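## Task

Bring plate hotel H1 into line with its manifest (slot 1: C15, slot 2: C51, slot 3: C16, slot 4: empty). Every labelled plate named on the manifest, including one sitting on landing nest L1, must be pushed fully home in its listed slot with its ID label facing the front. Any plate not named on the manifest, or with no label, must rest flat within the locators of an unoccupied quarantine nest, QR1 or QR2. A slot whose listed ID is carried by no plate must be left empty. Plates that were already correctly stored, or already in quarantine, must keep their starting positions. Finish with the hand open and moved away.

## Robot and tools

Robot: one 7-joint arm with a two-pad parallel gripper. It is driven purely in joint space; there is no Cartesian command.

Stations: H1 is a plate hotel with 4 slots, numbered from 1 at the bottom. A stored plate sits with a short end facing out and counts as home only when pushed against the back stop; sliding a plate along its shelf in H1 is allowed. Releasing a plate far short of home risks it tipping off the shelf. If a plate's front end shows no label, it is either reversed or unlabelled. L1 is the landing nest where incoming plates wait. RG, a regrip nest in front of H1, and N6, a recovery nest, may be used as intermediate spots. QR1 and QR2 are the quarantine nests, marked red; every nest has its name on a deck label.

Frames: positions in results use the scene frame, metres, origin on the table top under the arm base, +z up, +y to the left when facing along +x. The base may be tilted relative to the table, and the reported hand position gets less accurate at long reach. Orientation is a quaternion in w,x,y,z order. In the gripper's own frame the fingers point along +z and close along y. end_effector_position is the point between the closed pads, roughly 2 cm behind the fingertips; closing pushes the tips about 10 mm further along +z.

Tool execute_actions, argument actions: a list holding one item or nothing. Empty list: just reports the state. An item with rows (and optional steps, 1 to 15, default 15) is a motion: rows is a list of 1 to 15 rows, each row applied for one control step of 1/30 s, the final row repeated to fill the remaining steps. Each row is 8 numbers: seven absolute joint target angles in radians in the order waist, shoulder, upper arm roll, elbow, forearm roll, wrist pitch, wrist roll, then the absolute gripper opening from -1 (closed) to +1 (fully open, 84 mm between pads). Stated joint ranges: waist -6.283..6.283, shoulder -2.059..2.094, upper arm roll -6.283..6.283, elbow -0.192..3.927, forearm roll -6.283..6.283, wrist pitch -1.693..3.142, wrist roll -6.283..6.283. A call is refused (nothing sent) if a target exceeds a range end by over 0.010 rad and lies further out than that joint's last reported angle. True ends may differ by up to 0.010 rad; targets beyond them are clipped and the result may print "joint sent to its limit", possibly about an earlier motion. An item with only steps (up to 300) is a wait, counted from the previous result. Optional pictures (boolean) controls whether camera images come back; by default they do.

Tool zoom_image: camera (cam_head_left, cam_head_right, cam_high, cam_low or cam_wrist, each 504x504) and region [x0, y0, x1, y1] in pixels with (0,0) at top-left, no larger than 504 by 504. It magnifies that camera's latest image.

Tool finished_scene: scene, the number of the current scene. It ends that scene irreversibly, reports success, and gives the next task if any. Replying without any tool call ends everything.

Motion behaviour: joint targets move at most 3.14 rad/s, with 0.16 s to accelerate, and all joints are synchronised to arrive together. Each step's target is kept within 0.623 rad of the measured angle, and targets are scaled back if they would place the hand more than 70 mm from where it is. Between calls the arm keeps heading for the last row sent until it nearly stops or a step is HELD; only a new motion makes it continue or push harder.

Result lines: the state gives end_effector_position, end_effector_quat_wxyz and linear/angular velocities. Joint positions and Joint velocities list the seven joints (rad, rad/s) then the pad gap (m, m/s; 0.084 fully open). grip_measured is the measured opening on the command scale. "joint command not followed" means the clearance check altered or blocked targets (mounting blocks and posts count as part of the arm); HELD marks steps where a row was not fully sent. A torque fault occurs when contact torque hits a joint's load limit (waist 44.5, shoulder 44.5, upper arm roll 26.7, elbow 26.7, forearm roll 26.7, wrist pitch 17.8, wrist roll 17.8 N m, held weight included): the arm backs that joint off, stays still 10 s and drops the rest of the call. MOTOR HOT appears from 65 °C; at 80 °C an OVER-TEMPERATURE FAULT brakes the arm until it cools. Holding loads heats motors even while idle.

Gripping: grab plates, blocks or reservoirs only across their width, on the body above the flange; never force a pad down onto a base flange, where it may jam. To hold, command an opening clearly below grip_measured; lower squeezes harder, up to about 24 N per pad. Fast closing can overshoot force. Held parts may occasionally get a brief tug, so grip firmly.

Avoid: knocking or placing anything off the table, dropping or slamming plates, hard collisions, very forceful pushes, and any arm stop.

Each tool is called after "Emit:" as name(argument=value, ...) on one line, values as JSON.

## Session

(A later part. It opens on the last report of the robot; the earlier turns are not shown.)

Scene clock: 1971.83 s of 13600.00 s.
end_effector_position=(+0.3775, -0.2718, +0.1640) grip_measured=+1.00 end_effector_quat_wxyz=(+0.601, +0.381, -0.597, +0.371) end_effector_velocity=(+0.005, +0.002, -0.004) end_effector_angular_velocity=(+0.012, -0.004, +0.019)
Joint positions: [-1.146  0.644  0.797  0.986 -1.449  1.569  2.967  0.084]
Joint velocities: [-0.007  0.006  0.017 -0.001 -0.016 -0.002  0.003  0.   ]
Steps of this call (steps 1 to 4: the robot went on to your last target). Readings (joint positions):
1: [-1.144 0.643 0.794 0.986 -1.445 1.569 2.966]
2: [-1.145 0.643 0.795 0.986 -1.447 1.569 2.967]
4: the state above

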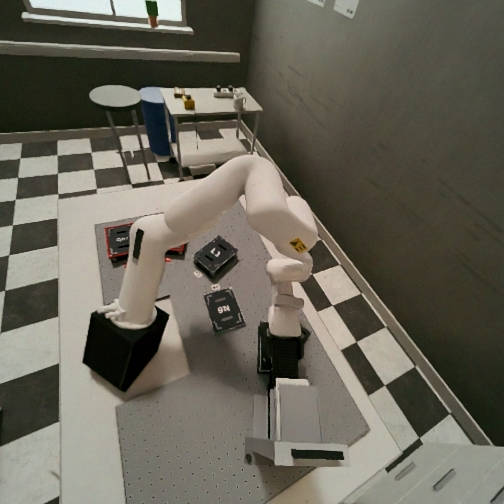

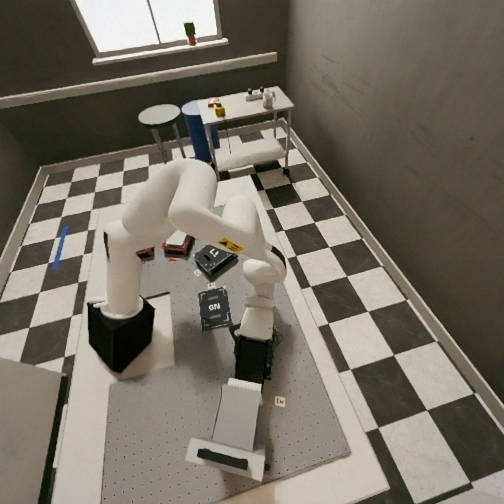

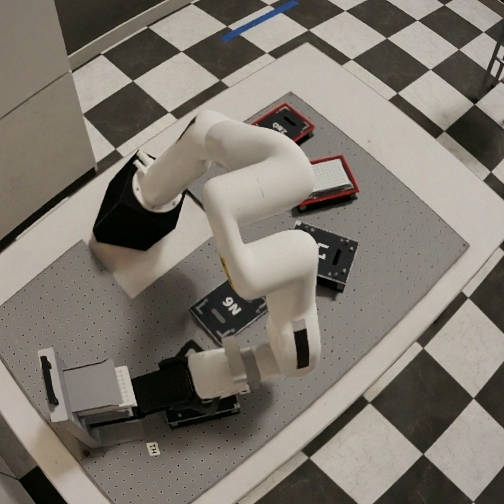

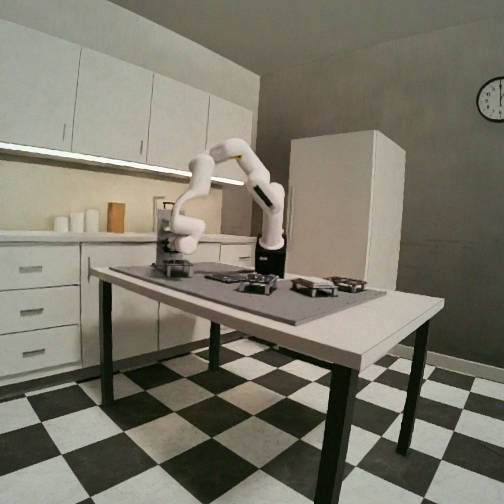

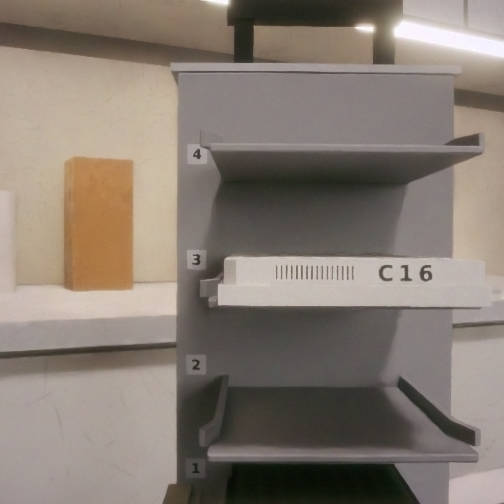

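Emit:
execute_actions(actions=[{"rows":[[-1.1516,0.6480,0.7981,0.9855,-1.4550,1.5691,2.9677,-1],[-1.1582,0.6526,0.7995,0.9850,-1.4622,1.5691,2.9685,-1],[-1.1693,0.6602,0.8018,0.9842,-1.4742,1.5691,2.9698,-1],[-1.1801,0.6679,0.8038,0.9836,-1.4862,1.5691,2.9710,-1],[-1.1908,0.6756,0.8057,0.9831,-1.4982,1.5691,2.9721,-1],[-1.2013,0.6833,0.8074,0.9828,-1.5102,1.5691,2.9731,-1],[-1.2117,0.6910,0.8089,0.9826,-1.5223,1.5691,2.9740,-1],[-1.2218,0.6987,0.8102,0.9826,-1.5343,1.5691,2.9747,-1],[-1.2318,0.7065,0.8113,0.9827,-1.5463,1.5691,2.9753,-1],[-1.2417,0.7143,0.8122,0.9830,-1.5583,1.5691,2.9758,-1],[-1.2514,0.7221,0.8130,0.9833,-1.5703,1.5691,2.9762,-1],[-1.2609,0.7299,0.8135,0.9839,-1.5823,1.5691,2.9765,-1],[-1.2670,0.7351,0.8138,0.9843,-1.5903,1.5691,2.9766,-1],[-1.2702,0.7378,0.8139,0.9845,-1.5943,1.5691,2.9767,-1]],"steps":15}], pictures=false)

Emit:
execute_actions(actions=[{"steps":9}])

Emit:
zoom_image(camera="cam_high", region=[70, 350, 200, 450])

Scene clock: 1989.60 s of 13600.00 s.
end_effector_position=(+0.3582, -0.3109, +0.1616) grip_measured=+1.00 end_effector_quat_wxyz=(+0.601, +0.380, -0.597, +0.371) end_effector_velocity=(-0.048, -0.087, -0.004) end_effector_angular_velocity=(-0.005, +0.002, -0.018)
Joint positions: [-1.253  0.723  0.812  0.984 -1.571  1.569  2.976  0.084]
Joint velocities: [-0.218  0.175  0.004  0.007 -0.26   0.     0.008  0.   ]
Steps of this call (steps 1 to 15: the robot went on to your last target; steps 16 to 90: nothing new was sent; then 14.27 s passed at rest; steps 91 to 105: all 15 steps of this action). Readings (joint positions):
91: [-1.147 0.645 0.797 0.986 -1.450 1.569 2.967]
92: [-1.148 0.646 0.798 0.986 -1.452 1.569 2.967]
94: [-1.154 0.650 0.800 0.985 -1.459 1.569 2.968]
98: [-1.186 0.672 0.805 0.984 -1.493 1.569 2.971]
105: the state above

Scene clock: 1989.90 s of 13600.00 s.
end_effector_position=(+0.3560, -0.3168, +0.1606) grip_measured=+1.00 end_effector_quat_wxyz=(+0.600, +0.381, -0.597, +0.371) end_effector_velocity=(-0.001, -0.002, +0.000) end_effector_angular_velocity=(-0.001, -0.000, -0.001)
Joint positions: [-1.269  0.737  0.815  0.984 -1.594  1.569  2.977  0.084]
Joint velocities: [-0.005  0.004 -0.001  0.    -0.006 -0.     0.001  0.   ]
Steps of this call (steps 1 to 9: the robot went on to your last target). Readings (joint positions):
1: [-1.259 0.728 0.811 0.984 -1.579 1.569 2.976]
2: [-1.263 0.732 0.811 0.984 -1.584 1.569 2.976]
4: [-1.268 0.735 0.813 0.984 -1.590 1.569 2.977]
8: [-1.269 0.737 0.815 0.984 -1.593 1.569 2.977]
9: the state above

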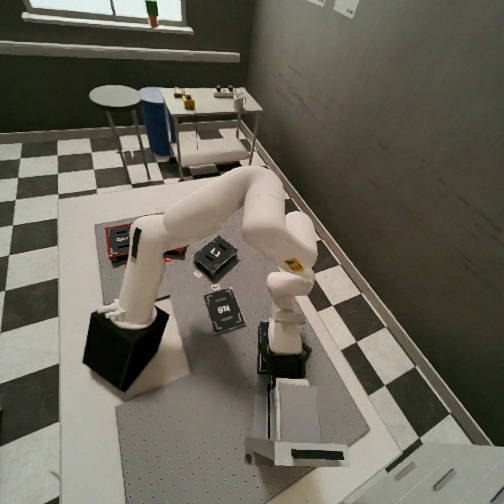

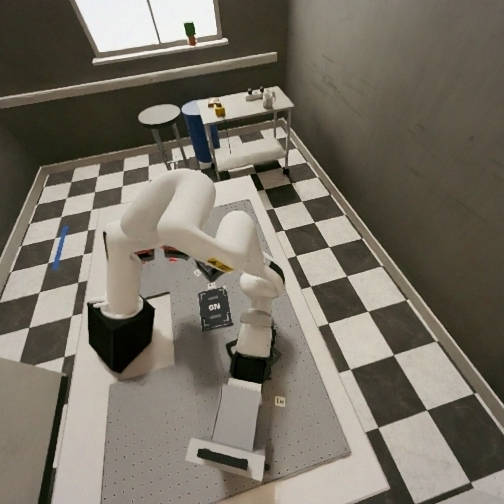

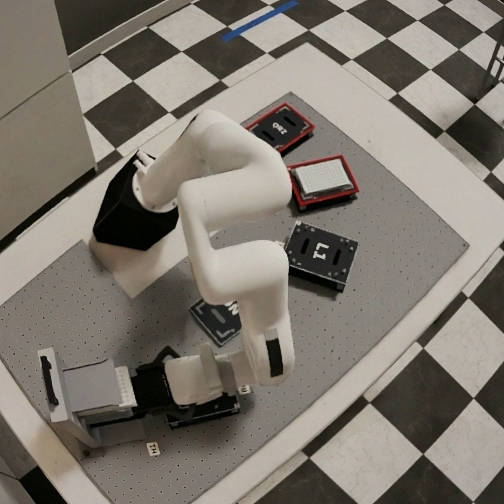

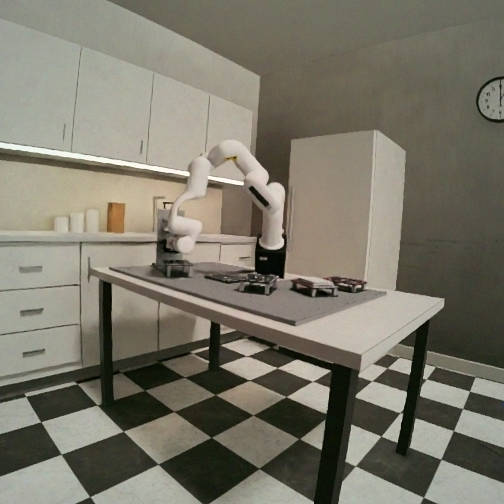

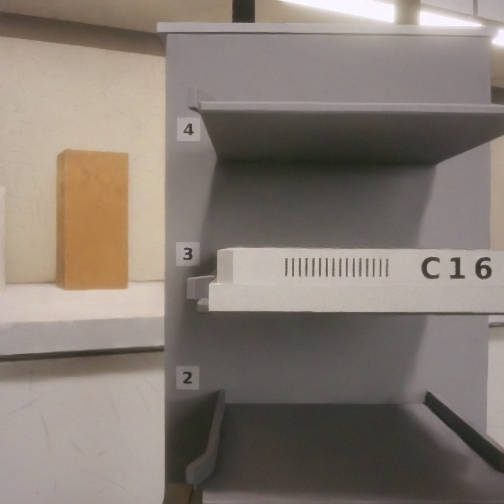

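Region (70, 350, 200, 450) of cam_high's 504x504 image, scaled by 3.877, with more detail than that image has; it fills the top 388 rows of this view, and the rest is white.

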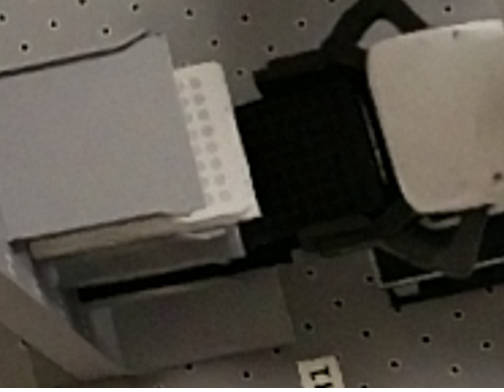

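Emit:
execute_actions(actions=[{"rows":[[-1.2732,0.7404,0.8139,0.9848,-1.5983,1.5691,2.9767,-1],[-1.2778,0.7443,0.8140,0.9852,-1.6043,1.5691,2.9767,-1],[-1.2853,0.7509,0.8141,0.9859,-1.6143,1.5691,2.9768,-1],[-1.2927,0.7575,0.8140,0.9868,-1.6243,1.5691,2.9767,-1],[-1.3001,0.7641,0.8138,0.9878,-1.6343,1.5691,2.9765,-1],[-1.3063,0.7699,0.8135,0.9887,-1.6430,1.5691,2.9763,-1],[-1.3100,0.7734,0.8133,0.9893,-1.6482,1.5691,2.9761,-1],[-1.3125,0.7757,0.8131,0.9897,-1.6517,1.5691,2.9760,-1]],"steps":15}])

Emit:
zoom_image(camera="cam_high", region=[70, 350, 200, 450])

Scene clock: 2000.30 s of 13600.00 s.
end_effector_position=(+0.3468, -0.3351, +0.1595) grip_measured=+1.00 end_effector_quat_wxyz=(+0.601, +0.381, -0.597, +0.371) end_effector_velocity=(+0.006, +0.002, -0.004) end_effector_angular_velocity=(+0.011, -0.005, +0.020)
Joint positions: [-1.312  0.775  0.813  0.99  -1.65   1.569  2.976  0.084]
Joint velocities: [-0.003  0.007  0.013  0.002 -0.017 -0.002  0.     0.   ]
Steps of this call (steps 1 to 30: the robot went on to your last target; steps 31 to 90: nothing new was sent; then 6.90 s passed at rest; steps 91 to 105: all 15 steps of this action). Readings (joint positions):
91: [-1.270 0.738 0.814 0.985 -1.594 1.569 2.977]
92: [-1.271 0.738 0.814 0.985 -1.595 1.569 2.977]
94: [-1.275 0.742 0.815 0.985 -1.602 1.569 2.977]
98: [-1.296 0.761 0.814 0.987 -1.629 1.569 2.976]
105: the state above

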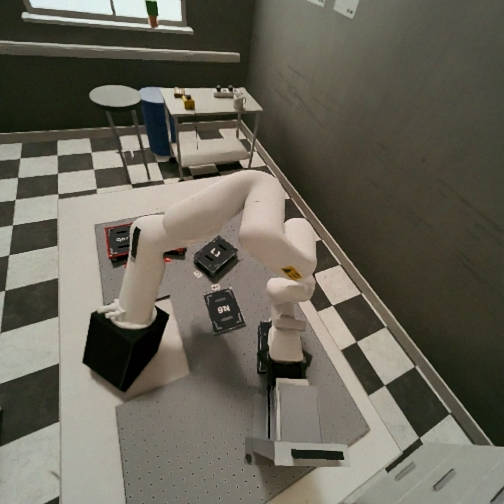

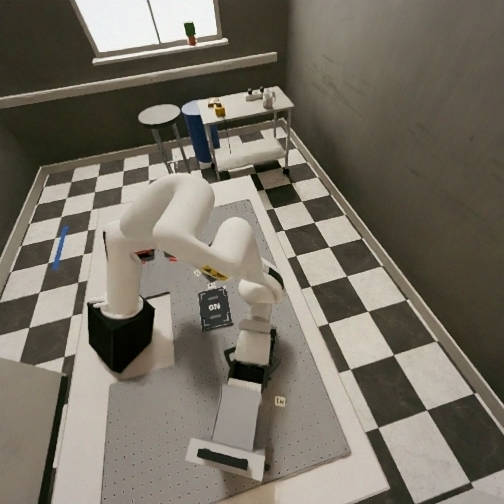

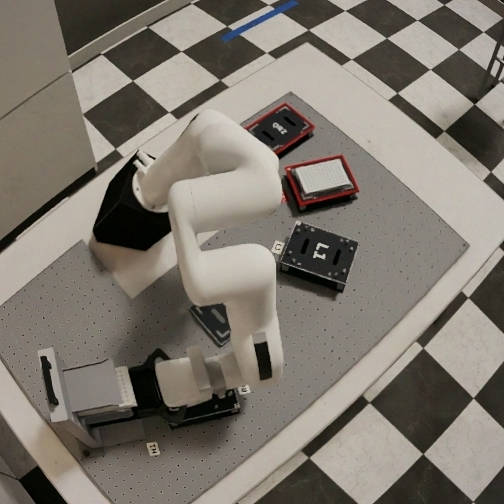

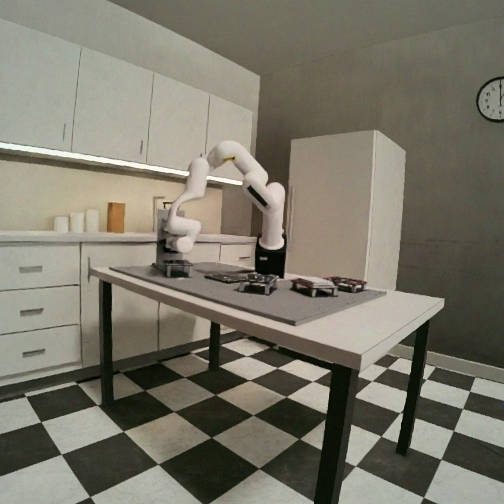

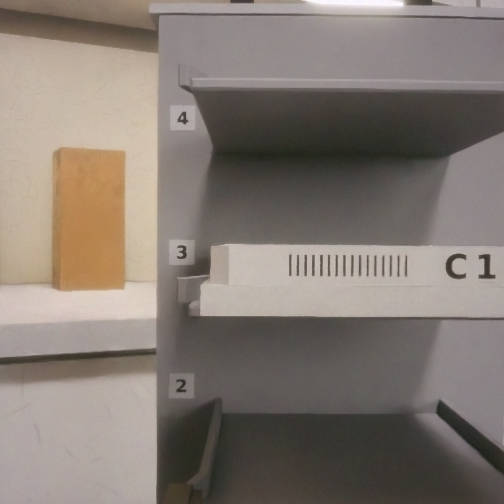

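Region (70, 350, 200, 450) of cam_high's 504x504 image, scaled by 3.877, with more detail than that image has; it fills the top 388 rows of this view, and the rest is white.

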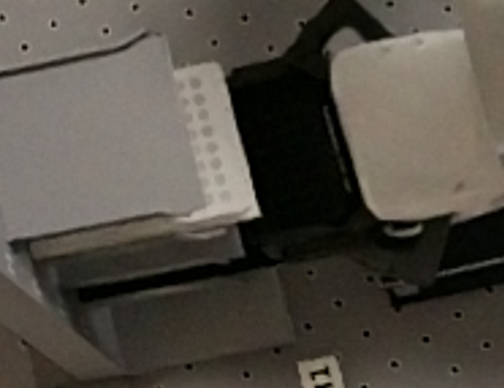

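Emit:
execute_actions(actions=[{"rows":[[-1.3125,0.7757,0.8131,0.9897,-1.6517,1.5691,2.9760,0.3],[-1.3144,0.7746,0.8145,0.9888,-1.6517,1.5691,2.9753,0.5],[-1.3162,0.7736,0.8159,0.9878,-1.6517,1.5691,2.9746,0.5],[-1.3181,0.7725,0.8173,0.9869,-1.6517,1.5691,2.9739,0.5],[-1.3199,0.7715,0.8187,0.9860,-1.6517,1.5691,2.9732,0.5],[-1.3218,0.7704,0.8201,0.9851,-1.6517,1.5691,2.9725,0.5],[-1.3237,0.7693,0.8215,0.9841,-1.6517,1.5691,2.9718,0.5],[-1.3255,0.7683,0.8229,0.9832,-1.6517,1.5691,2.9711,0.5],[-1.3274,0.7672,0.8243,0.9823,-1.6518,1.5691,2.9704,0.5],[-1.3292,0.7662,0.8257,0.9813,-1.6518,1.5691,2.9697,0.5],[-1.3311,0.7651,0.8271,0.9804,-1.6518,1.5691,2.9690,0.5],[-1.3330,0.7640,0.8284,0.9795,-1.6518,1.5691,2.9683,0.5],[-1.3348,0.7630,0.8298,0.9785,-1.6518,1.5691,2.9676,0.5]],"steps":15}], pictures=false)

Emit:
execute_actions(actions=[{"steps":6}], pictures=false)

Scene clock: 2017.20 s of 13600.00 s.
end_effector_position=(+0.3469, -0.3356, +0.1648) grip_measured=+1.00 end_effector_quat_wxyz=(+0.601, +0.381, -0.597, +0.371) end_effector_velocity=(+0.000, -0.001, +0.011) end_effector_angular_velocity=(-0.002, -0.001, -0.002)
Joint positions: [-1.332  0.765  0.827  0.98  -1.652  1.569  2.969  0.084]
Joint velocities: [-0.038 -0.022  0.026 -0.018 -0.001  0.    -0.014  0.   ]
Steps of this call (steps 1 to 15: the robot went on to your last target; steps 16 to 90: nothing new was sent; then 13.40 s passed at rest; steps 91 to 105: all 15 steps of this action). Readings (joint positions):
91: [-1.313 0.776 0.813 0.990 -1.652 1.569 2.976]
92: [-1.313 0.776 0.813 0.990 -1.652 1.569 2.976]
94: [-1.314 0.775 0.814 0.989 -1.652 1.569 2.976]
98: [-1.319 0.772 0.818 0.986 -1.652 1.569 2.973]
105: the state above

Scene clock: 2017.40 s of 13600.00 s.
end_effector_position=(+0.3469, -0.3355, +0.1654) grip_measured=+1.00 end_effector_quat_wxyz=(+0.600, +0.381, -0.597, +0.371) end_effector_velocity=(-0.000, +0.000, +0.001) end_effector_angular_velocity=(+0.001, +0.002, -0.000)
Joint positions: [-1.334  0.763  0.83   0.979 -1.652  1.569  2.968  0.084]
Joint velocities: [-0.002 -0.001  0.001 -0.002  0.     0.    -0.002  0.   ]
Steps of this call (steps 1 to 6: the robot went on to your last target). Readings (joint positions):
1: [-1.333 0.764 0.828 0.980 -1.652 1.569 2.968]
2: [-1.334 0.764 0.829 0.979 -1.652 1.569 2.968]
4: [-1.334 0.763 0.829 0.979 -1.652 1.569 2.968]
6: the state above

Continue up 4 mm more.

Emit:
execute_actions(actions=[{"rows":[[-1.3363,0.7622,0.8309,0.9778,-1.6518,1.5691,2.9670,0.5],[-1.3378,0.7613,0.8320,0.9770,-1.6518,1.5691,2.9665,0.5],[-1.3393,0.7605,0.8331,0.9763,-1.6519,1.5691,2.9659,0.5],[-1.3408,0.7596,0.8343,0.9755,-1.6519,1.5691,2.9654,0.5],[-1.3422,0.7588,0.8354,0.9748,-1.6519,1.5691,2.9648,0.5],[-1.3437,0.7579,0.8365,0.9740,-1.6519,1.5691,2.9642,0.5],[-1.3452,0.7571,0.8376,0.9733,-1.6519,1.5691,2.9637,0.5],[-1.3467,0.7562,0.8387,0.9725,-1.6519,1.5691,2.9631,0.5],[-1.3482,0.7554,0.8398,0.9718,-1.6520,1.5691,2.9626,0.5],[-1.3497,0.7545,0.8410,0.9711,-1.6520,1.5691,2.9620,0.5]],"steps":15}], pictures=false)

Scene clock: 2025.40 s of 13600.00 s.
end_effector_position=(+0.3471, -0.3351, +0.1688) grip_measured=+1.00 end_effector_quat_wxyz=(+0.600, +0.381, -0.598, +0.371) end_effector_velocity=(-0.000, -0.000, +0.003) end_effector_angular_velocity=(-0.002, +0.001, -0.002)
Joint positions: [-1.349  0.755  0.841  0.971 -1.652  1.568  2.962  0.084]
Joint velocities: [-0.009 -0.006  0.007 -0.005  0.001  0.002 -0.004  0.   ]
Steps of this call (steps 1 to 15: the robot went on to your last target; steps 16 to 90: nothing new was sent; then 4.50 s passed at rest; steps 91 to 105: all 15 steps of this action). Readings (joint positions):
91: [-1.335 0.763 0.830 0.978 -1.652 1.569 2.968]
92: [-1.335 0.763 0.830 0.978 -1.652 1.569 2.967]
94: [-1.337 0.762 0.831 0.978 -1.652 1.569 2.967]
98: [-1.341 0.760 0.835 0.975 -1.652 1.568 2.965]
105: the state above

Emit:
execute_actions(actions=[{"rows":[[-1.3508,0.7539,0.8418,0.9705,-1.6520,1.5691,2.9616,0.5],[-1.3519,0.7532,0.8427,0.9700,-1.6520,1.5691,2.9612,0.5],[-1.3530,0.7526,0.8435,0.9694,-1.6520,1.5691,2.9607,0.5],[-1.3542,0.7520,0.8443,0.9689,-1.6520,1.5691,2.9603,0.5],[-1.3553,0.7513,0.8452,0.9683,-1.6520,1.5691,2.9599,0.5],[-1.3564,0.7507,0.8460,0.9678,-1.6520,1.5691,2.9595,0.5],[-1.3575,0.7500,0.8469,0.9672,-1.6520,1.5691,2.9591,0.5],[-1.3586,0.7494,0.8477,0.9666,-1.6520,1.5691,2.9586,0.5],[-1.3597,0.7488,0.8485,0.9661,-1.6520,1.5691,2.9582,0.5],[-1.3609,0.7481,0.8494,0.9655,-1.6520,1.5691,2.9578,0.5]],"steps":15}])

Emit:
zoom_image(camera="cam_high", region=[70, 350, 200, 450])

Scene clock: 2033.27 s of 13600.00 s.
end_effector_position=(+0.3470, -0.3359, +0.1726) grip_measured=+1.00 end_effector_quat_wxyz=(+0.600, +0.380, -0.598, +0.371) end_effector_velocity=(-0.000, +0.000, +0.000) end_effector_angular_velocity=(+0.003, -0.001, -0.001)
Joint positions: [-1.361  0.749  0.849  0.966 -1.652  1.569  2.958  0.084]
Joint velocities: [-0.006 -0.002  0.005 -0.003  0.001 -0.002 -0.002  0.   ]
Steps of this call (steps 1 to 15: the robot went on to your last target; steps 16 to 90: nothing new was sent; then 4.37 s passed at rest; steps 91 to 105: all 15 steps of this action). Readings (joint positions):
91: [-1.350 0.754 0.841 0.971 -1.652 1.569 2.962]
92: [-1.350 0.754 0.841 0.971 -1.652 1.569 2.962]
94: [-1.351 0.754 0.842 0.970 -1.652 1.569 2.961]
98: [-1.355 0.751 0.845 0.969 -1.652 1.569 2.960]
105: the state above

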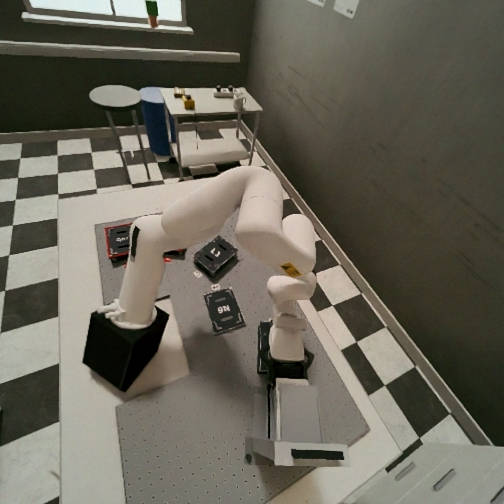

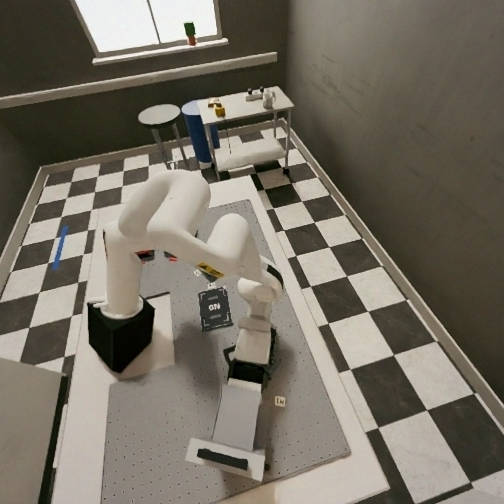

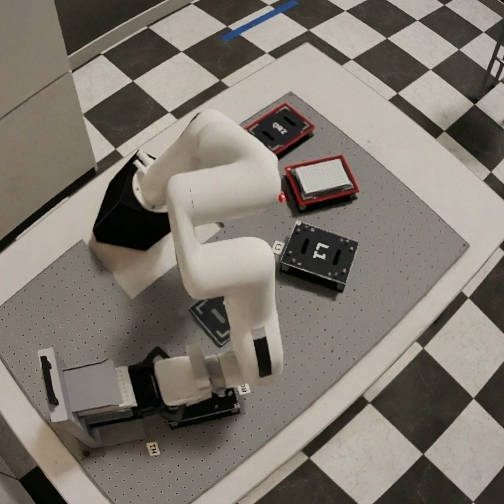

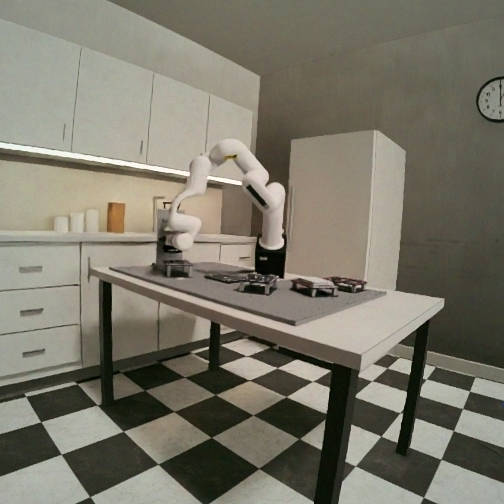

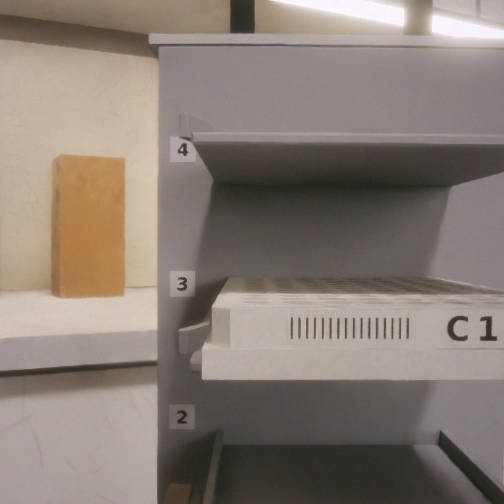

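Region (70, 350, 200, 450) of cam_high's 504x504 image, scaled by 3.877, with more detail than that image has; it fills the top 388 rows of this view, and the rest is white.

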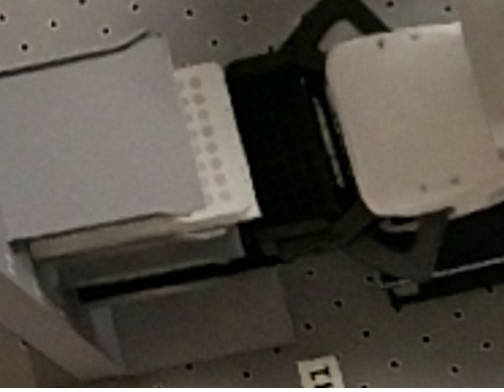

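Emit:
execute_actions(actions=[{"rows":[[-1.3618,0.7476,0.8501,0.9650,-1.6520,1.5691,2.9575,0.5],[-1.3628,0.7470,0.8508,0.9646,-1.6520,1.5691,2.9571,0.5],[-1.3637,0.7465,0.8515,0.9641,-1.6521,1.5691,2.9568,0.5],[-1.3646,0.7460,0.8522,0.9636,-1.6521,1.5691,2.9564,0.5],[-1.3656,0.7455,0.8529,0.9632,-1.6521,1.5691,2.9561,0.5],[-1.3665,0.7449,0.8536,0.9627,-1.6521,1.5691,2.9557,0.5],[-1.3674,0.7444,0.8543,0.9622,-1.6521,1.5691,2.9554,0.5],[-1.3683,0.7439,0.8550,0.9618,-1.6521,1.5691,2.9550,0.5]],"steps":14}], pictures=false)

Scene clock: 2039.83 s of 13600.00 s.
end_effector_position=(+0.3472, -0.3353, +0.1741) grip_measured=+1.00 end_effector_quat_wxyz=(+0.600, +0.381, -0.598, +0.371) end_effector_velocity=(-0.000, -0.000, +0.001) end_effector_angular_velocity=(-0.001, +0.000, -0.001)
Joint positions: [-1.368  0.745  0.855  0.962 -1.652  1.568  2.955  0.084]
Joint velocities: [-0.003 -0.001  0.002 -0.001  0.     0.001 -0.001  0.   ]
Steps of this call (steps 1 to 15: the robot went on to your last target; steps 16 to 90: nothing new was sent; then 3.10 s passed at rest; steps 91 to 104: all 14 steps of this action). Readings (joint positions):
91: [-1.361 0.748 0.849 0.965 -1.652 1.569 2.958]
92: [-1.361 0.748 0.850 0.965 -1.652 1.569 2.958]
94: [-1.362 0.748 0.850 0.965 -1.652 1.569 2.957]
98: [-1.365 0.746 0.853 0.963 -1.652 1.568 2.956]
104: the state above

Emit:
execute_actions(actions=[{"rows":[[-1.3690,0.7435,0.8556,0.9614,-1.6521,1.5691,2.9547,0.5],[-1.3698,0.7431,0.8561,0.9611,-1.6521,1.5691,2.9544,0.5],[-1.3705,0.7426,0.8567,0.9607,-1.6521,1.5691,2.9542,0.5],[-1.3713,0.7422,0.8572,0.9603,-1.6521,1.5691,2.9539,0.5],[-1.3720,0.7418,0.8578,0.9599,-1.6521,1.5691,2.9536,0.5],[-1.3728,0.7414,0.8583,0.9596,-1.6521,1.5691,2.9533,0.5],[-1.3735,0.7409,0.8589,0.9592,-1.6521,1.5691,2.9530,0.5],[-1.3739,0.7407,0.8592,0.9590,-1.6521,1.5691,2.9529,0.5]],"steps":14}])

Emit:
zoom_image(camera="cam_high", region=[100, 350, 200, 430])

Scene clock: 2046.33 s of 13600.00 s.
end_effector_position=(+0.3471, -0.3356, +0.1755) grip_measured=+1.00 end_effector_quat_wxyz=(+0.600, +0.381, -0.598, +0.371) end_effector_velocity=(-0.000, +0.000, +0.000) end_effector_angular_velocity=(+0.003, +0.000, -0.000)
Joint positions: [-1.374  0.741  0.859  0.959 -1.652  1.566  2.953  0.084]
Joint velocities: [-0.002 -0.003  0.002 -0.002  0.001 -0.003 -0.002 -0.   ]
Steps of this call (steps 1 to 15: the robot went on to your last target; steps 16 to 90: nothing new was sent; then 3.03 s passed at rest; steps 91 to 104: all 14 steps of this action). Readings (joint positions):
91: [-1.368 0.744 0.855 0.962 -1.652 1.569 2.955]
92: [-1.368 0.744 0.855 0.962 -1.652 1.569 2.955]
94: [-1.369 0.744 0.856 0.961 -1.652 1.569 2.955]
98: [-1.372 0.743 0.857 0.960 -1.652 1.568 2.954]
104: the state above

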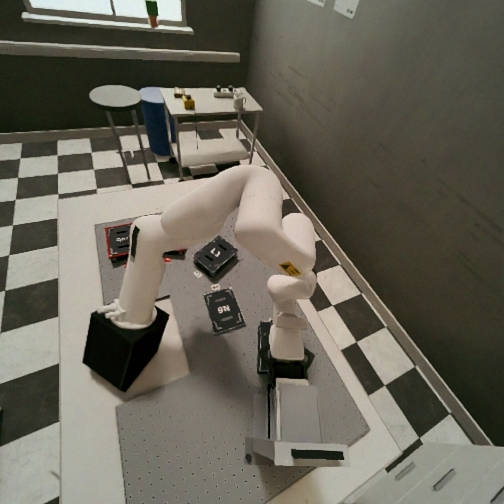

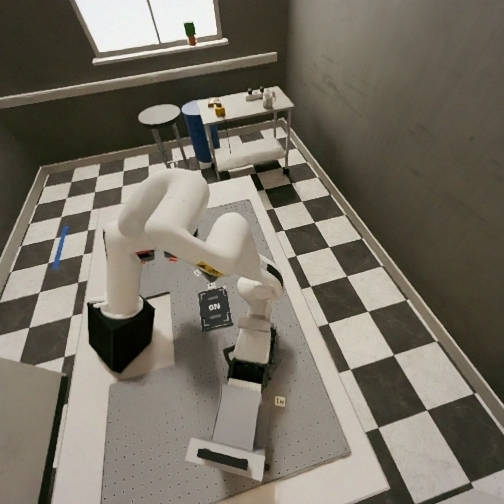

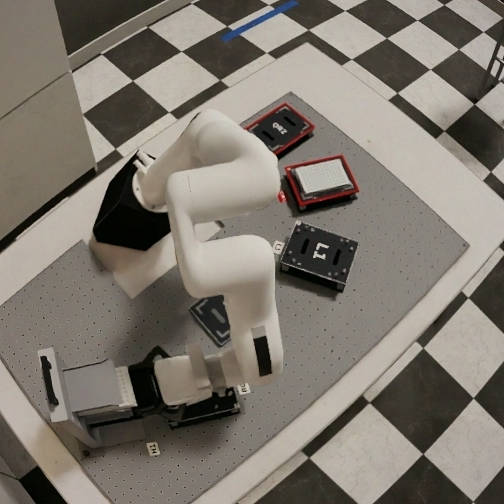

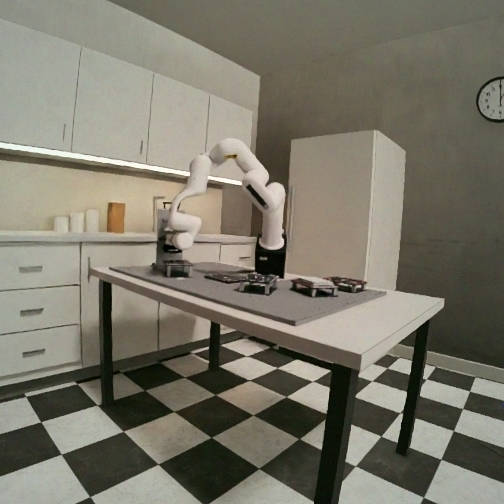

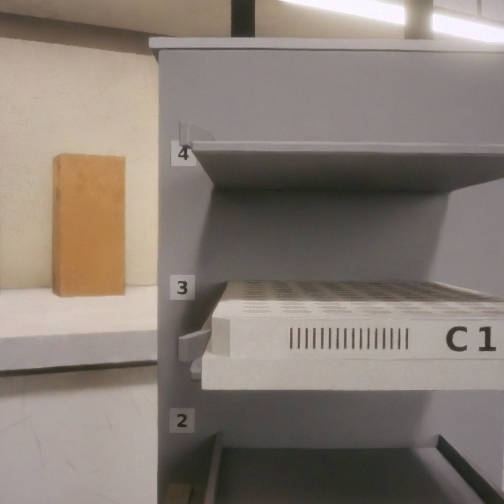

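Region (100, 350, 200, 430) of cam_high's 504x504 image, scaled by 5.040, with more detail than that image has; it fills the top 403 rows of this view, and the rest is white.

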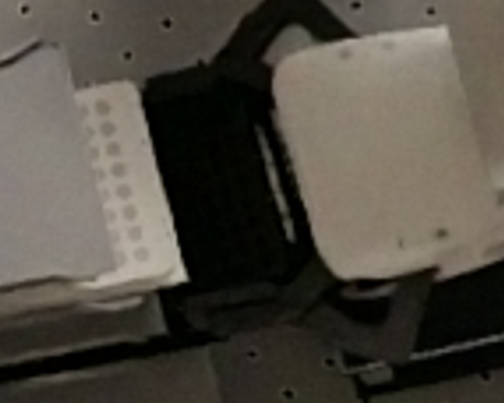

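Emit:
execute_actions(actions=[{"rows":[[-1.3739,0.7407,0.8592,0.9590,-1.6521,1.5691,2.9529,0.7],[-1.3739,0.7407,0.8592,0.9590,-1.6521,1.5691,2.9529,0.7],[-1.3739,0.7407,0.8592,0.9590,-1.6521,1.5691,2.9529,0.8],[-1.3739,0.7407,0.8592,0.9590,-1.6521,1.5691,2.9529,0.8],[-1.3739,0.7407,0.8592,0.9590,-1.6521,1.5691,2.9529,0.88]],"steps":12}], pictures=false)

Scene clock: 2051.90 s of 13600.00 s.
end_effector_position=(+0.3474, -0.3355, +0.1757) grip_measured=+1.00 end_effector_quat_wxyz=(+0.599, +0.381, -0.598, +0.371) end_effector_velocity=(-0.000, -0.000, +0.000) end_effector_angular_velocity=(-0.001, +0.000, -0.001)
Joint positions: [-1.374  0.741  0.859  0.959 -1.652  1.566  2.953  0.084]
Joint velocities: [-0.     0.    -0.001  0.     0.     0.     0.    -0.   ]
Steps of this call (steps 1 to 15: the robot went on to your last target; steps 16 to 90: nothing new was sent; then 2.17 s passed at rest; steps 91 to 102: all 12 steps of this action). Readings (joint positions):
91: [-1.374 0.741 0.859 0.959 -1.652 1.566 2.953]
92: [-1.374 0.741 0.859 0.959 -1.652 1.566 2.953]
94: [-1.374 0.741 0.859 0.959 -1.652 1.566 2.953]
98: [-1.374 0.741 0.859 0.959 -1.652 1.566 2.953]
102: the state above

Emit:
execute_actions(actions=[{"rows":[[-1.3736,0.7401,0.8594,0.9588,-1.6514,1.5691,2.9528,0.88],[-1.3733,0.7394,0.8596,0.9586,-1.6507,1.5691,2.9528,0.88],[-1.3730,0.7388,0.8598,0.9584,-1.6499,1.5691,2.9527,0.88],[-1.3727,0.7382,0.8600,0.9582,-1.6492,1.5691,2.9527,0.88],[-1.3725,0.7376,0.8603,0.9581,-1.6485,1.5691,2.9526,0.88],[-1.3722,0.7369,0.8605,0.9579,-1.6478,1.5691,2.9525,0.88],[-1.3719,0.7363,0.8607,0.9577,-1.6470,1.5691,2.9525,0.88],[-1.3716,0.7357,0.8609,0.9575,-1.6463,1.5691,2.9524,0.88]],"steps":14}])

Emit:
zoom_image(camera="cam_high", region=[100, 350, 200, 430])

Scene clock: 2071.17 s of 13600.00 s.
end_effector_position=(+0.3480, -0.3342, +0.1769) grip_measured=+1.00 end_effector_quat_wxyz=(+0.600, +0.381, -0.598, +0.371) end_effector_velocity=(+0.000, +0.000, -0.000) end_effector_angular_velocity=(+0.002, -0.000, -0.000)
Joint positions: [-1.372  0.736  0.86   0.958 -1.647  1.567  2.952  0.084]
Joint velocities: [ 0.001 -0.     0.     0.     0.001 -0.001 -0.    -0.   ]
Steps of this call (steps 1 to 15: the robot went on to your last target; steps 16 to 90: nothing new was sent; then 15.80 s passed at rest; steps 91 to 104: all 14 steps of this action). Readings (joint positions):
91: [-1.374 0.741 0.859 0.959 -1.652 1.566 2.953]
92: [-1.374 0.741 0.859 0.959 -1.652 1.566 2.953]
94: [-1.374 0.740 0.859 0.959 -1.651 1.566 2.953]
98: [-1.373 0.738 0.860 0.958 -1.649 1.566 2.953]
104: the state above

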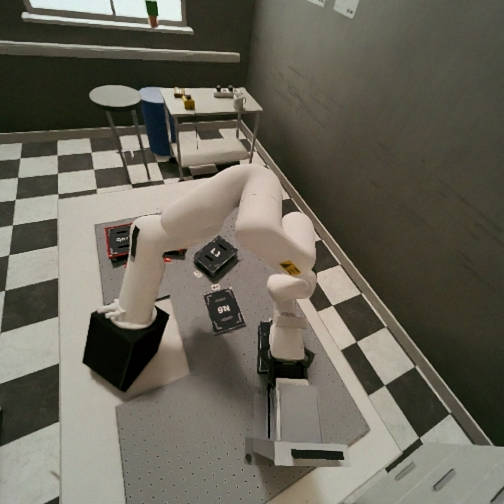

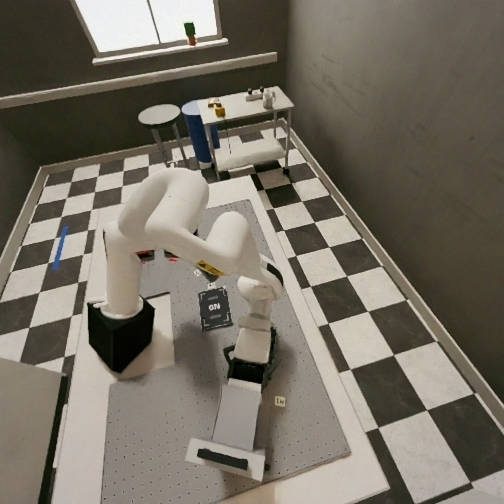

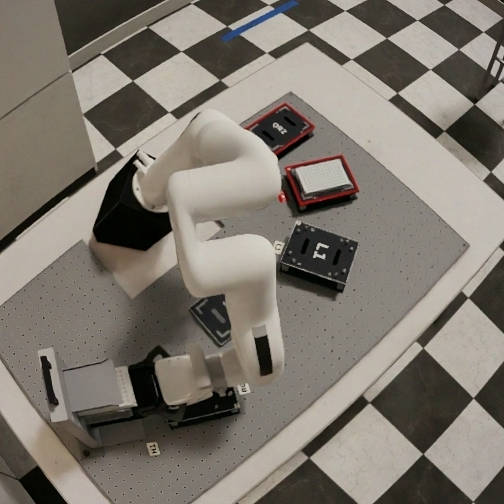

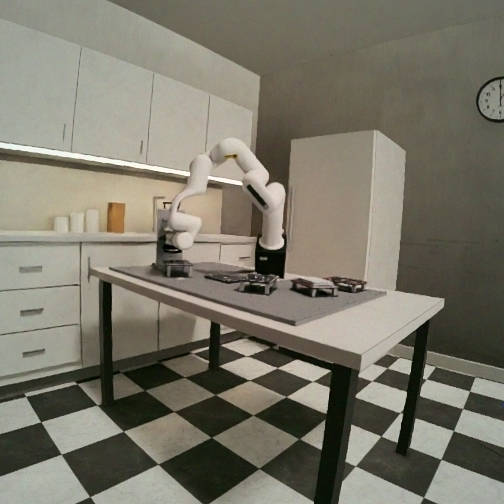

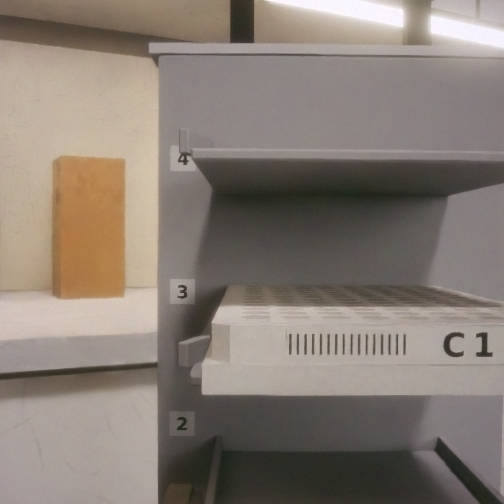

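Region (100, 350, 200, 430) of cam_high's 504x504 image, scaled by 5.040, with more detail than that image has; it fills the top 403 rows of this view, and the rest is white.

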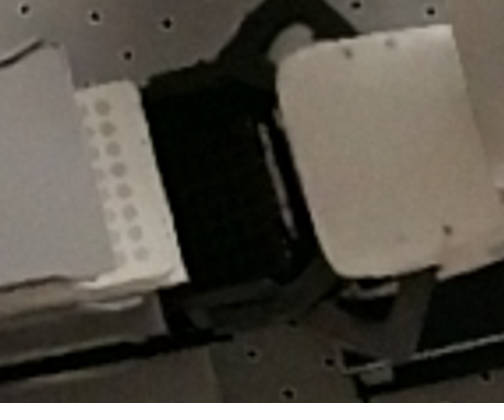

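Emit:
execute_actions(actions=[{"rows":[[-1.3716,0.7357,0.8609,0.9575,-1.6463,1.5691,2.9549,0.88],[-1.3716,0.7357,0.8609,0.9575,-1.6463,1.5691,2.9574,0.88],[-1.3716,0.7357,0.8609,0.9575,-1.6463,1.5691,2.9599,0.88],[-1.3716,0.7357,0.8609,0.9575,-1.6463,1.5691,2.9624,0.88],[-1.3716,0.7357,0.8609,0.9575,-1.6463,1.5691,2.9649,0.88],[-1.3716,0.7357,0.8609,0.9575,-1.6463,1.5691,2.9674,0.88],[-1.3716,0.7357,0.8609,0.9575,-1.6463,1.5691,2.9699,0.88],[-1.3716,0.7357,0.8609,0.9575,-1.6463,1.5691,2.9724,0.88],[-1.3716,0.7357,0.8609,0.9575,-1.6463,1.5691,2.9749,0.88],[-1.3716,0.7357,0.8609,0.9575,-1.6463,1.5691,2.9774,0.88]],"steps":15}], pictures=false)

Scene clock: 2083.83 s of 13600.00 s.
end_effector_position=(+0.3479, -0.3336, +0.1771) grip_measured=+1.00 end_effector_quat_wxyz=(+0.596, +0.374, -0.601, +0.378) end_effector_velocity=(-0.000, +0.000, -0.001) end_effector_angular_velocity=(-0.006, -0.017, -0.001)
Joint positions: [-1.371  0.735  0.861  0.957 -1.646  1.57   2.975  0.084]
Joint velocities: [ 0.     0.001  0.    -0.     0.001 -0.001  0.018  0.   ]
Steps of this call (steps 1 to 15: the robot went on to your last target; steps 16 to 90: nothing new was sent; then 9.17 s passed at rest; steps 91 to 105: all 15 steps of this action). Readings (joint positions):
91: [-1.372 0.736 0.861 0.958 -1.646 1.569 2.953]
92: [-1.372 0.736 0.861 0.957 -1.646 1.569 2.953]
94: [-1.372 0.736 0.861 0.957 -1.646 1.569 2.955]
98: [-1.372 0.736 0.861 0.957 -1.646 1.569 2.963]
105: the state above

Emit:
execute_actions(actions=[{"rows":[[-1.3719,0.7355,0.8611,0.9573,-1.6463,1.5691,2.9740,0.88],[-1.3722,0.7354,0.8614,0.9572,-1.6463,1.5691,2.9700,0.88],[-1.3725,0.7352,0.8616,0.9570,-1.6463,1.5691,2.9655,0.88],[-1.3728,0.7350,0.8618,0.9569,-1.6463,1.5691,2.9610,0.88],[-1.3731,0.7348,0.8621,0.9567,-1.6463,1.5691,2.9565,0.88],[-1.3734,0.7347,0.8623,0.9566,-1.6463,1.5691,2.9520,0.88],[-1.3738,0.7345,0.8625,0.9564,-1.6463,1.5691,2.9475,0.88],[-1.3741,0.7343,0.8628,0.9562,-1.6463,1.5691,2.9430,0.88],[-1.3744,0.7341,0.8630,0.9561,-1.6463,1.5691,2.9385,0.88],[-1.3747,0.7340,0.8632,0.9559,-1.6463,1.5691,2.9340,0.88],[-1.3750,0.7338,0.8635,0.9558,-1.6463,1.5691,2.9298,0.88],[-1.3753,0.7336,0.8637,0.9556,-1.6463,1.5691,2.9260,0.88]],"steps":15}], pictures=false)

Emit:
execute_actions(actions=[{"steps":5}])

Emit:
zoom_image(camera="cam_high", region=[100, 350, 200, 430])

Scene clock: 2094.50 s of 13600.00 s.
end_effector_position=(+0.3486, -0.3340, +0.1782) grip_measured=+1.00 end_effector_quat_wxyz=(+0.604, +0.386, -0.594, +0.366) end_effector_velocity=(+0.001, +0.000, +0.004) end_effector_angular_velocity=(+0.022, +0.065, +0.004)
Joint positions: [-1.375  0.734  0.864  0.957 -1.647  1.569  2.932  0.084]
Joint velocities: [-0.003 -0.006  0.004 -0.005 -0.002  0.007 -0.069 -0.   ]
Steps of this call (steps 1 to 15: the robot went on to your last target; steps 16 to 90: nothing new was sent; then 7.17 s passed at rest; steps 91 to 105: all 15 steps of this action). Readings (joint positions):
91: [-1.372 0.736 0.861 0.957 -1.646 1.569 2.977]
92: [-1.372 0.736 0.861 0.957 -1.646 1.569 2.976]
94: [-1.372 0.736 0.861 0.957 -1.646 1.569 2.972]
98: [-1.373 0.735 0.862 0.957 -1.646 1.568 2.959]
105: the state above

Scene clock: 2094.67 s of 13600.00 s.
end_effector_position=(+0.3486, -0.3340, +0.1784) grip_measured=+1.00 end_effector_quat_wxyz=(+0.605, +0.388, -0.593, +0.365) end_effector_velocity=(+0.000, -0.000, +0.000) end_effector_angular_velocity=(+0.003, +0.008, +0.001)
Joint positions: [-1.375  0.733  0.864  0.956 -1.647  1.569  2.927  0.084]
Joint velocities: [-0.    -0.001 -0.    -0.001 -0.001 -0.    -0.009 -0.   ]
Steps of this call (steps 1 to 5: the robot went on to your last target). Readings (joint positions):
1: [-1.375 0.733 0.864 0.957 -1.647 1.569 2.930]
2: [-1.375 0.733 0.864 0.957 -1.647 1.569 2.929]
4: [-1.375 0.733 0.864 0.956 -1.647 1.569 2.927]
5: the state above

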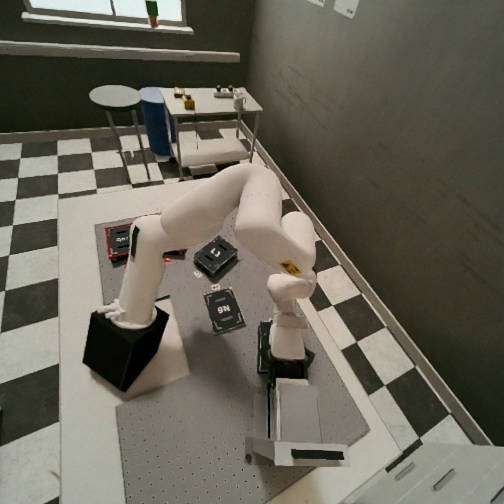

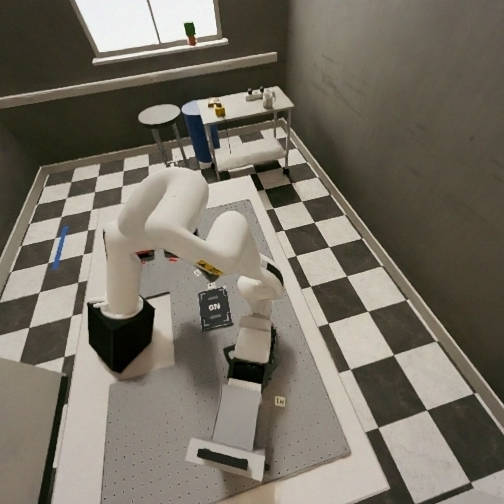

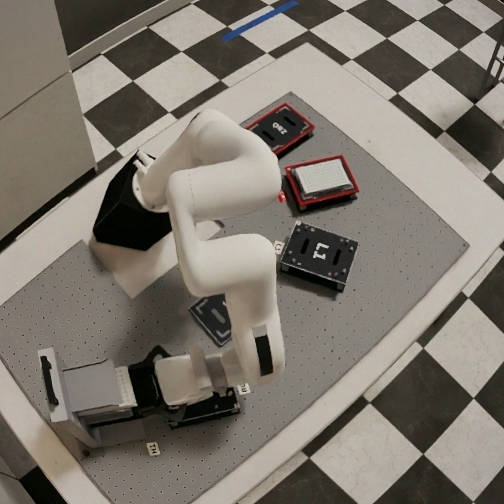

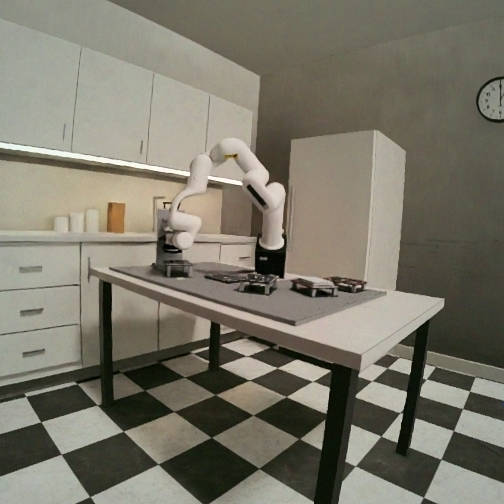

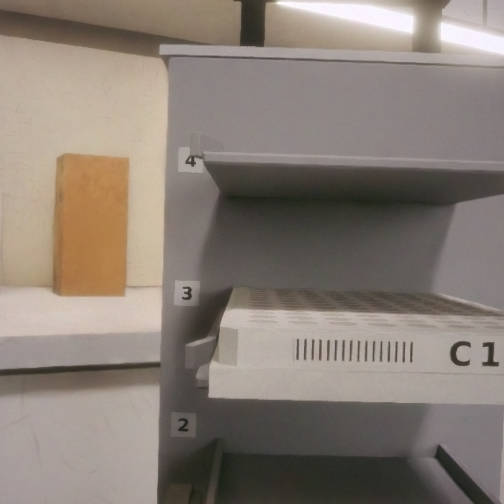

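Region (100, 350, 200, 430) of cam_high's 504x504 image, scaled by 5.040, with more detail than that image has; it fills the top 403 rows of this view, and the rest is white.

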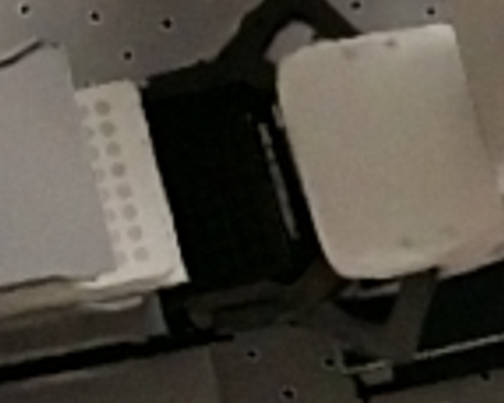

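Emit:
execute_actions(actions=[{"rows":[[-1.3815,0.7317,0.8677,0.9532,-1.6466,1.5637,2.9278,0.85],[-1.3877,0.7298,0.8717,0.9509,-1.6469,1.5582,2.9296,0.85],[-1.3939,0.7279,0.8757,0.9485,-1.6472,1.5528,2.9313,0.85],[-1.4001,0.7261,0.8797,0.9462,-1.6475,1.5474,2.9331,0.85],[-1.4064,0.7243,0.8837,0.9440,-1.6478,1.5420,2.9348,0.85],[-1.4126,0.7225,0.8877,0.9417,-1.6481,1.5366,2.9365,0.85],[-1.4188,0.7208,0.8917,0.9395,-1.6484,1.5312,2.9382,0.85],[-1.4251,0.7192,0.8956,0.9372,-1.6486,1.5259,2.9399,0.85],[-1.4313,0.7175,0.8996,0.9350,-1.6489,1.5205,2.9415,0.85],[-1.4375,0.7160,0.9036,0.9329,-1.6492,1.5151,2.9432,0.85],[-1.4438,0.7144,0.9075,0.9307,-1.6494,1.5098,2.9448,0.85],[-1.4500,0.7129,0.9115,0.9286,-1.6497,1.5044,2.9464,0.85]],"steps":15}], pictures=false)

Emit:
execute_actions(actions=[{"steps":6}], pictures=false)

Scene clock: 2141.33 s of 13600.00 s.
end_effector_position=(+0.3474, -0.3339, +0.1776) grip_measured=+1.00 end_effector_quat_wxyz=(+0.580, +0.387, -0.618, +0.364) end_effector_velocity=(-0.001, -0.000, +0.000) end_effector_angular_velocity=(+0.041, -0.083, -0.004)
Joint positions: [-1.443  0.715  0.906  0.93  -1.649  1.511  2.944  0.084]
Joint velocities: [-0.09  -0.021  0.058 -0.033 -0.006 -0.07   0.03  -0.001]
Steps of this call (steps 1 to 15: the robot went on to your last target; steps 16 to 90: nothing new was sent; then 43.17 s passed at rest; steps 91 to 105: all 15 steps of this action). Readings (joint positions):
91: [-1.375 0.734 0.864 0.956 -1.646 1.569 2.926]
92: [-1.377 0.733 0.865 0.955 -1.646 1.568 2.926]
94: [-1.383 0.731 0.869 0.953 -1.647 1.562 2.928]
98: [-1.404 0.725 0.882 0.944 -1.648 1.544 2.933]
105: the state above

Scene clock: 2141.53 s of 13600.00 s.
end_effector_position=(+0.3474, -0.3339, +0.1775) grip_measured=+1.00 end_effector_quat_wxyz=(+0.577, +0.386, -0.620, +0.364) end_effector_velocity=(+0.001, -0.000, -0.000) end_effector_angular_velocity=(+0.004, -0.008, +0.001)
Joint positions: [-1.449  0.713  0.91   0.928 -1.649  1.505  2.946  0.084]
Joint velocities: [-0.007 -0.002  0.005 -0.002 -0.001 -0.007  0.003  0.   ]
Steps of this call (steps 1 to 6: the robot went on to your last target). Readings (joint positions):
1: [-1.445 0.714 0.908 0.929 -1.649 1.509 2.945]
2: [-1.447 0.714 0.909 0.929 -1.649 1.508 2.945]
4: [-1.449 0.713 0.910 0.928 -1.649 1.506 2.946]
6: the state above


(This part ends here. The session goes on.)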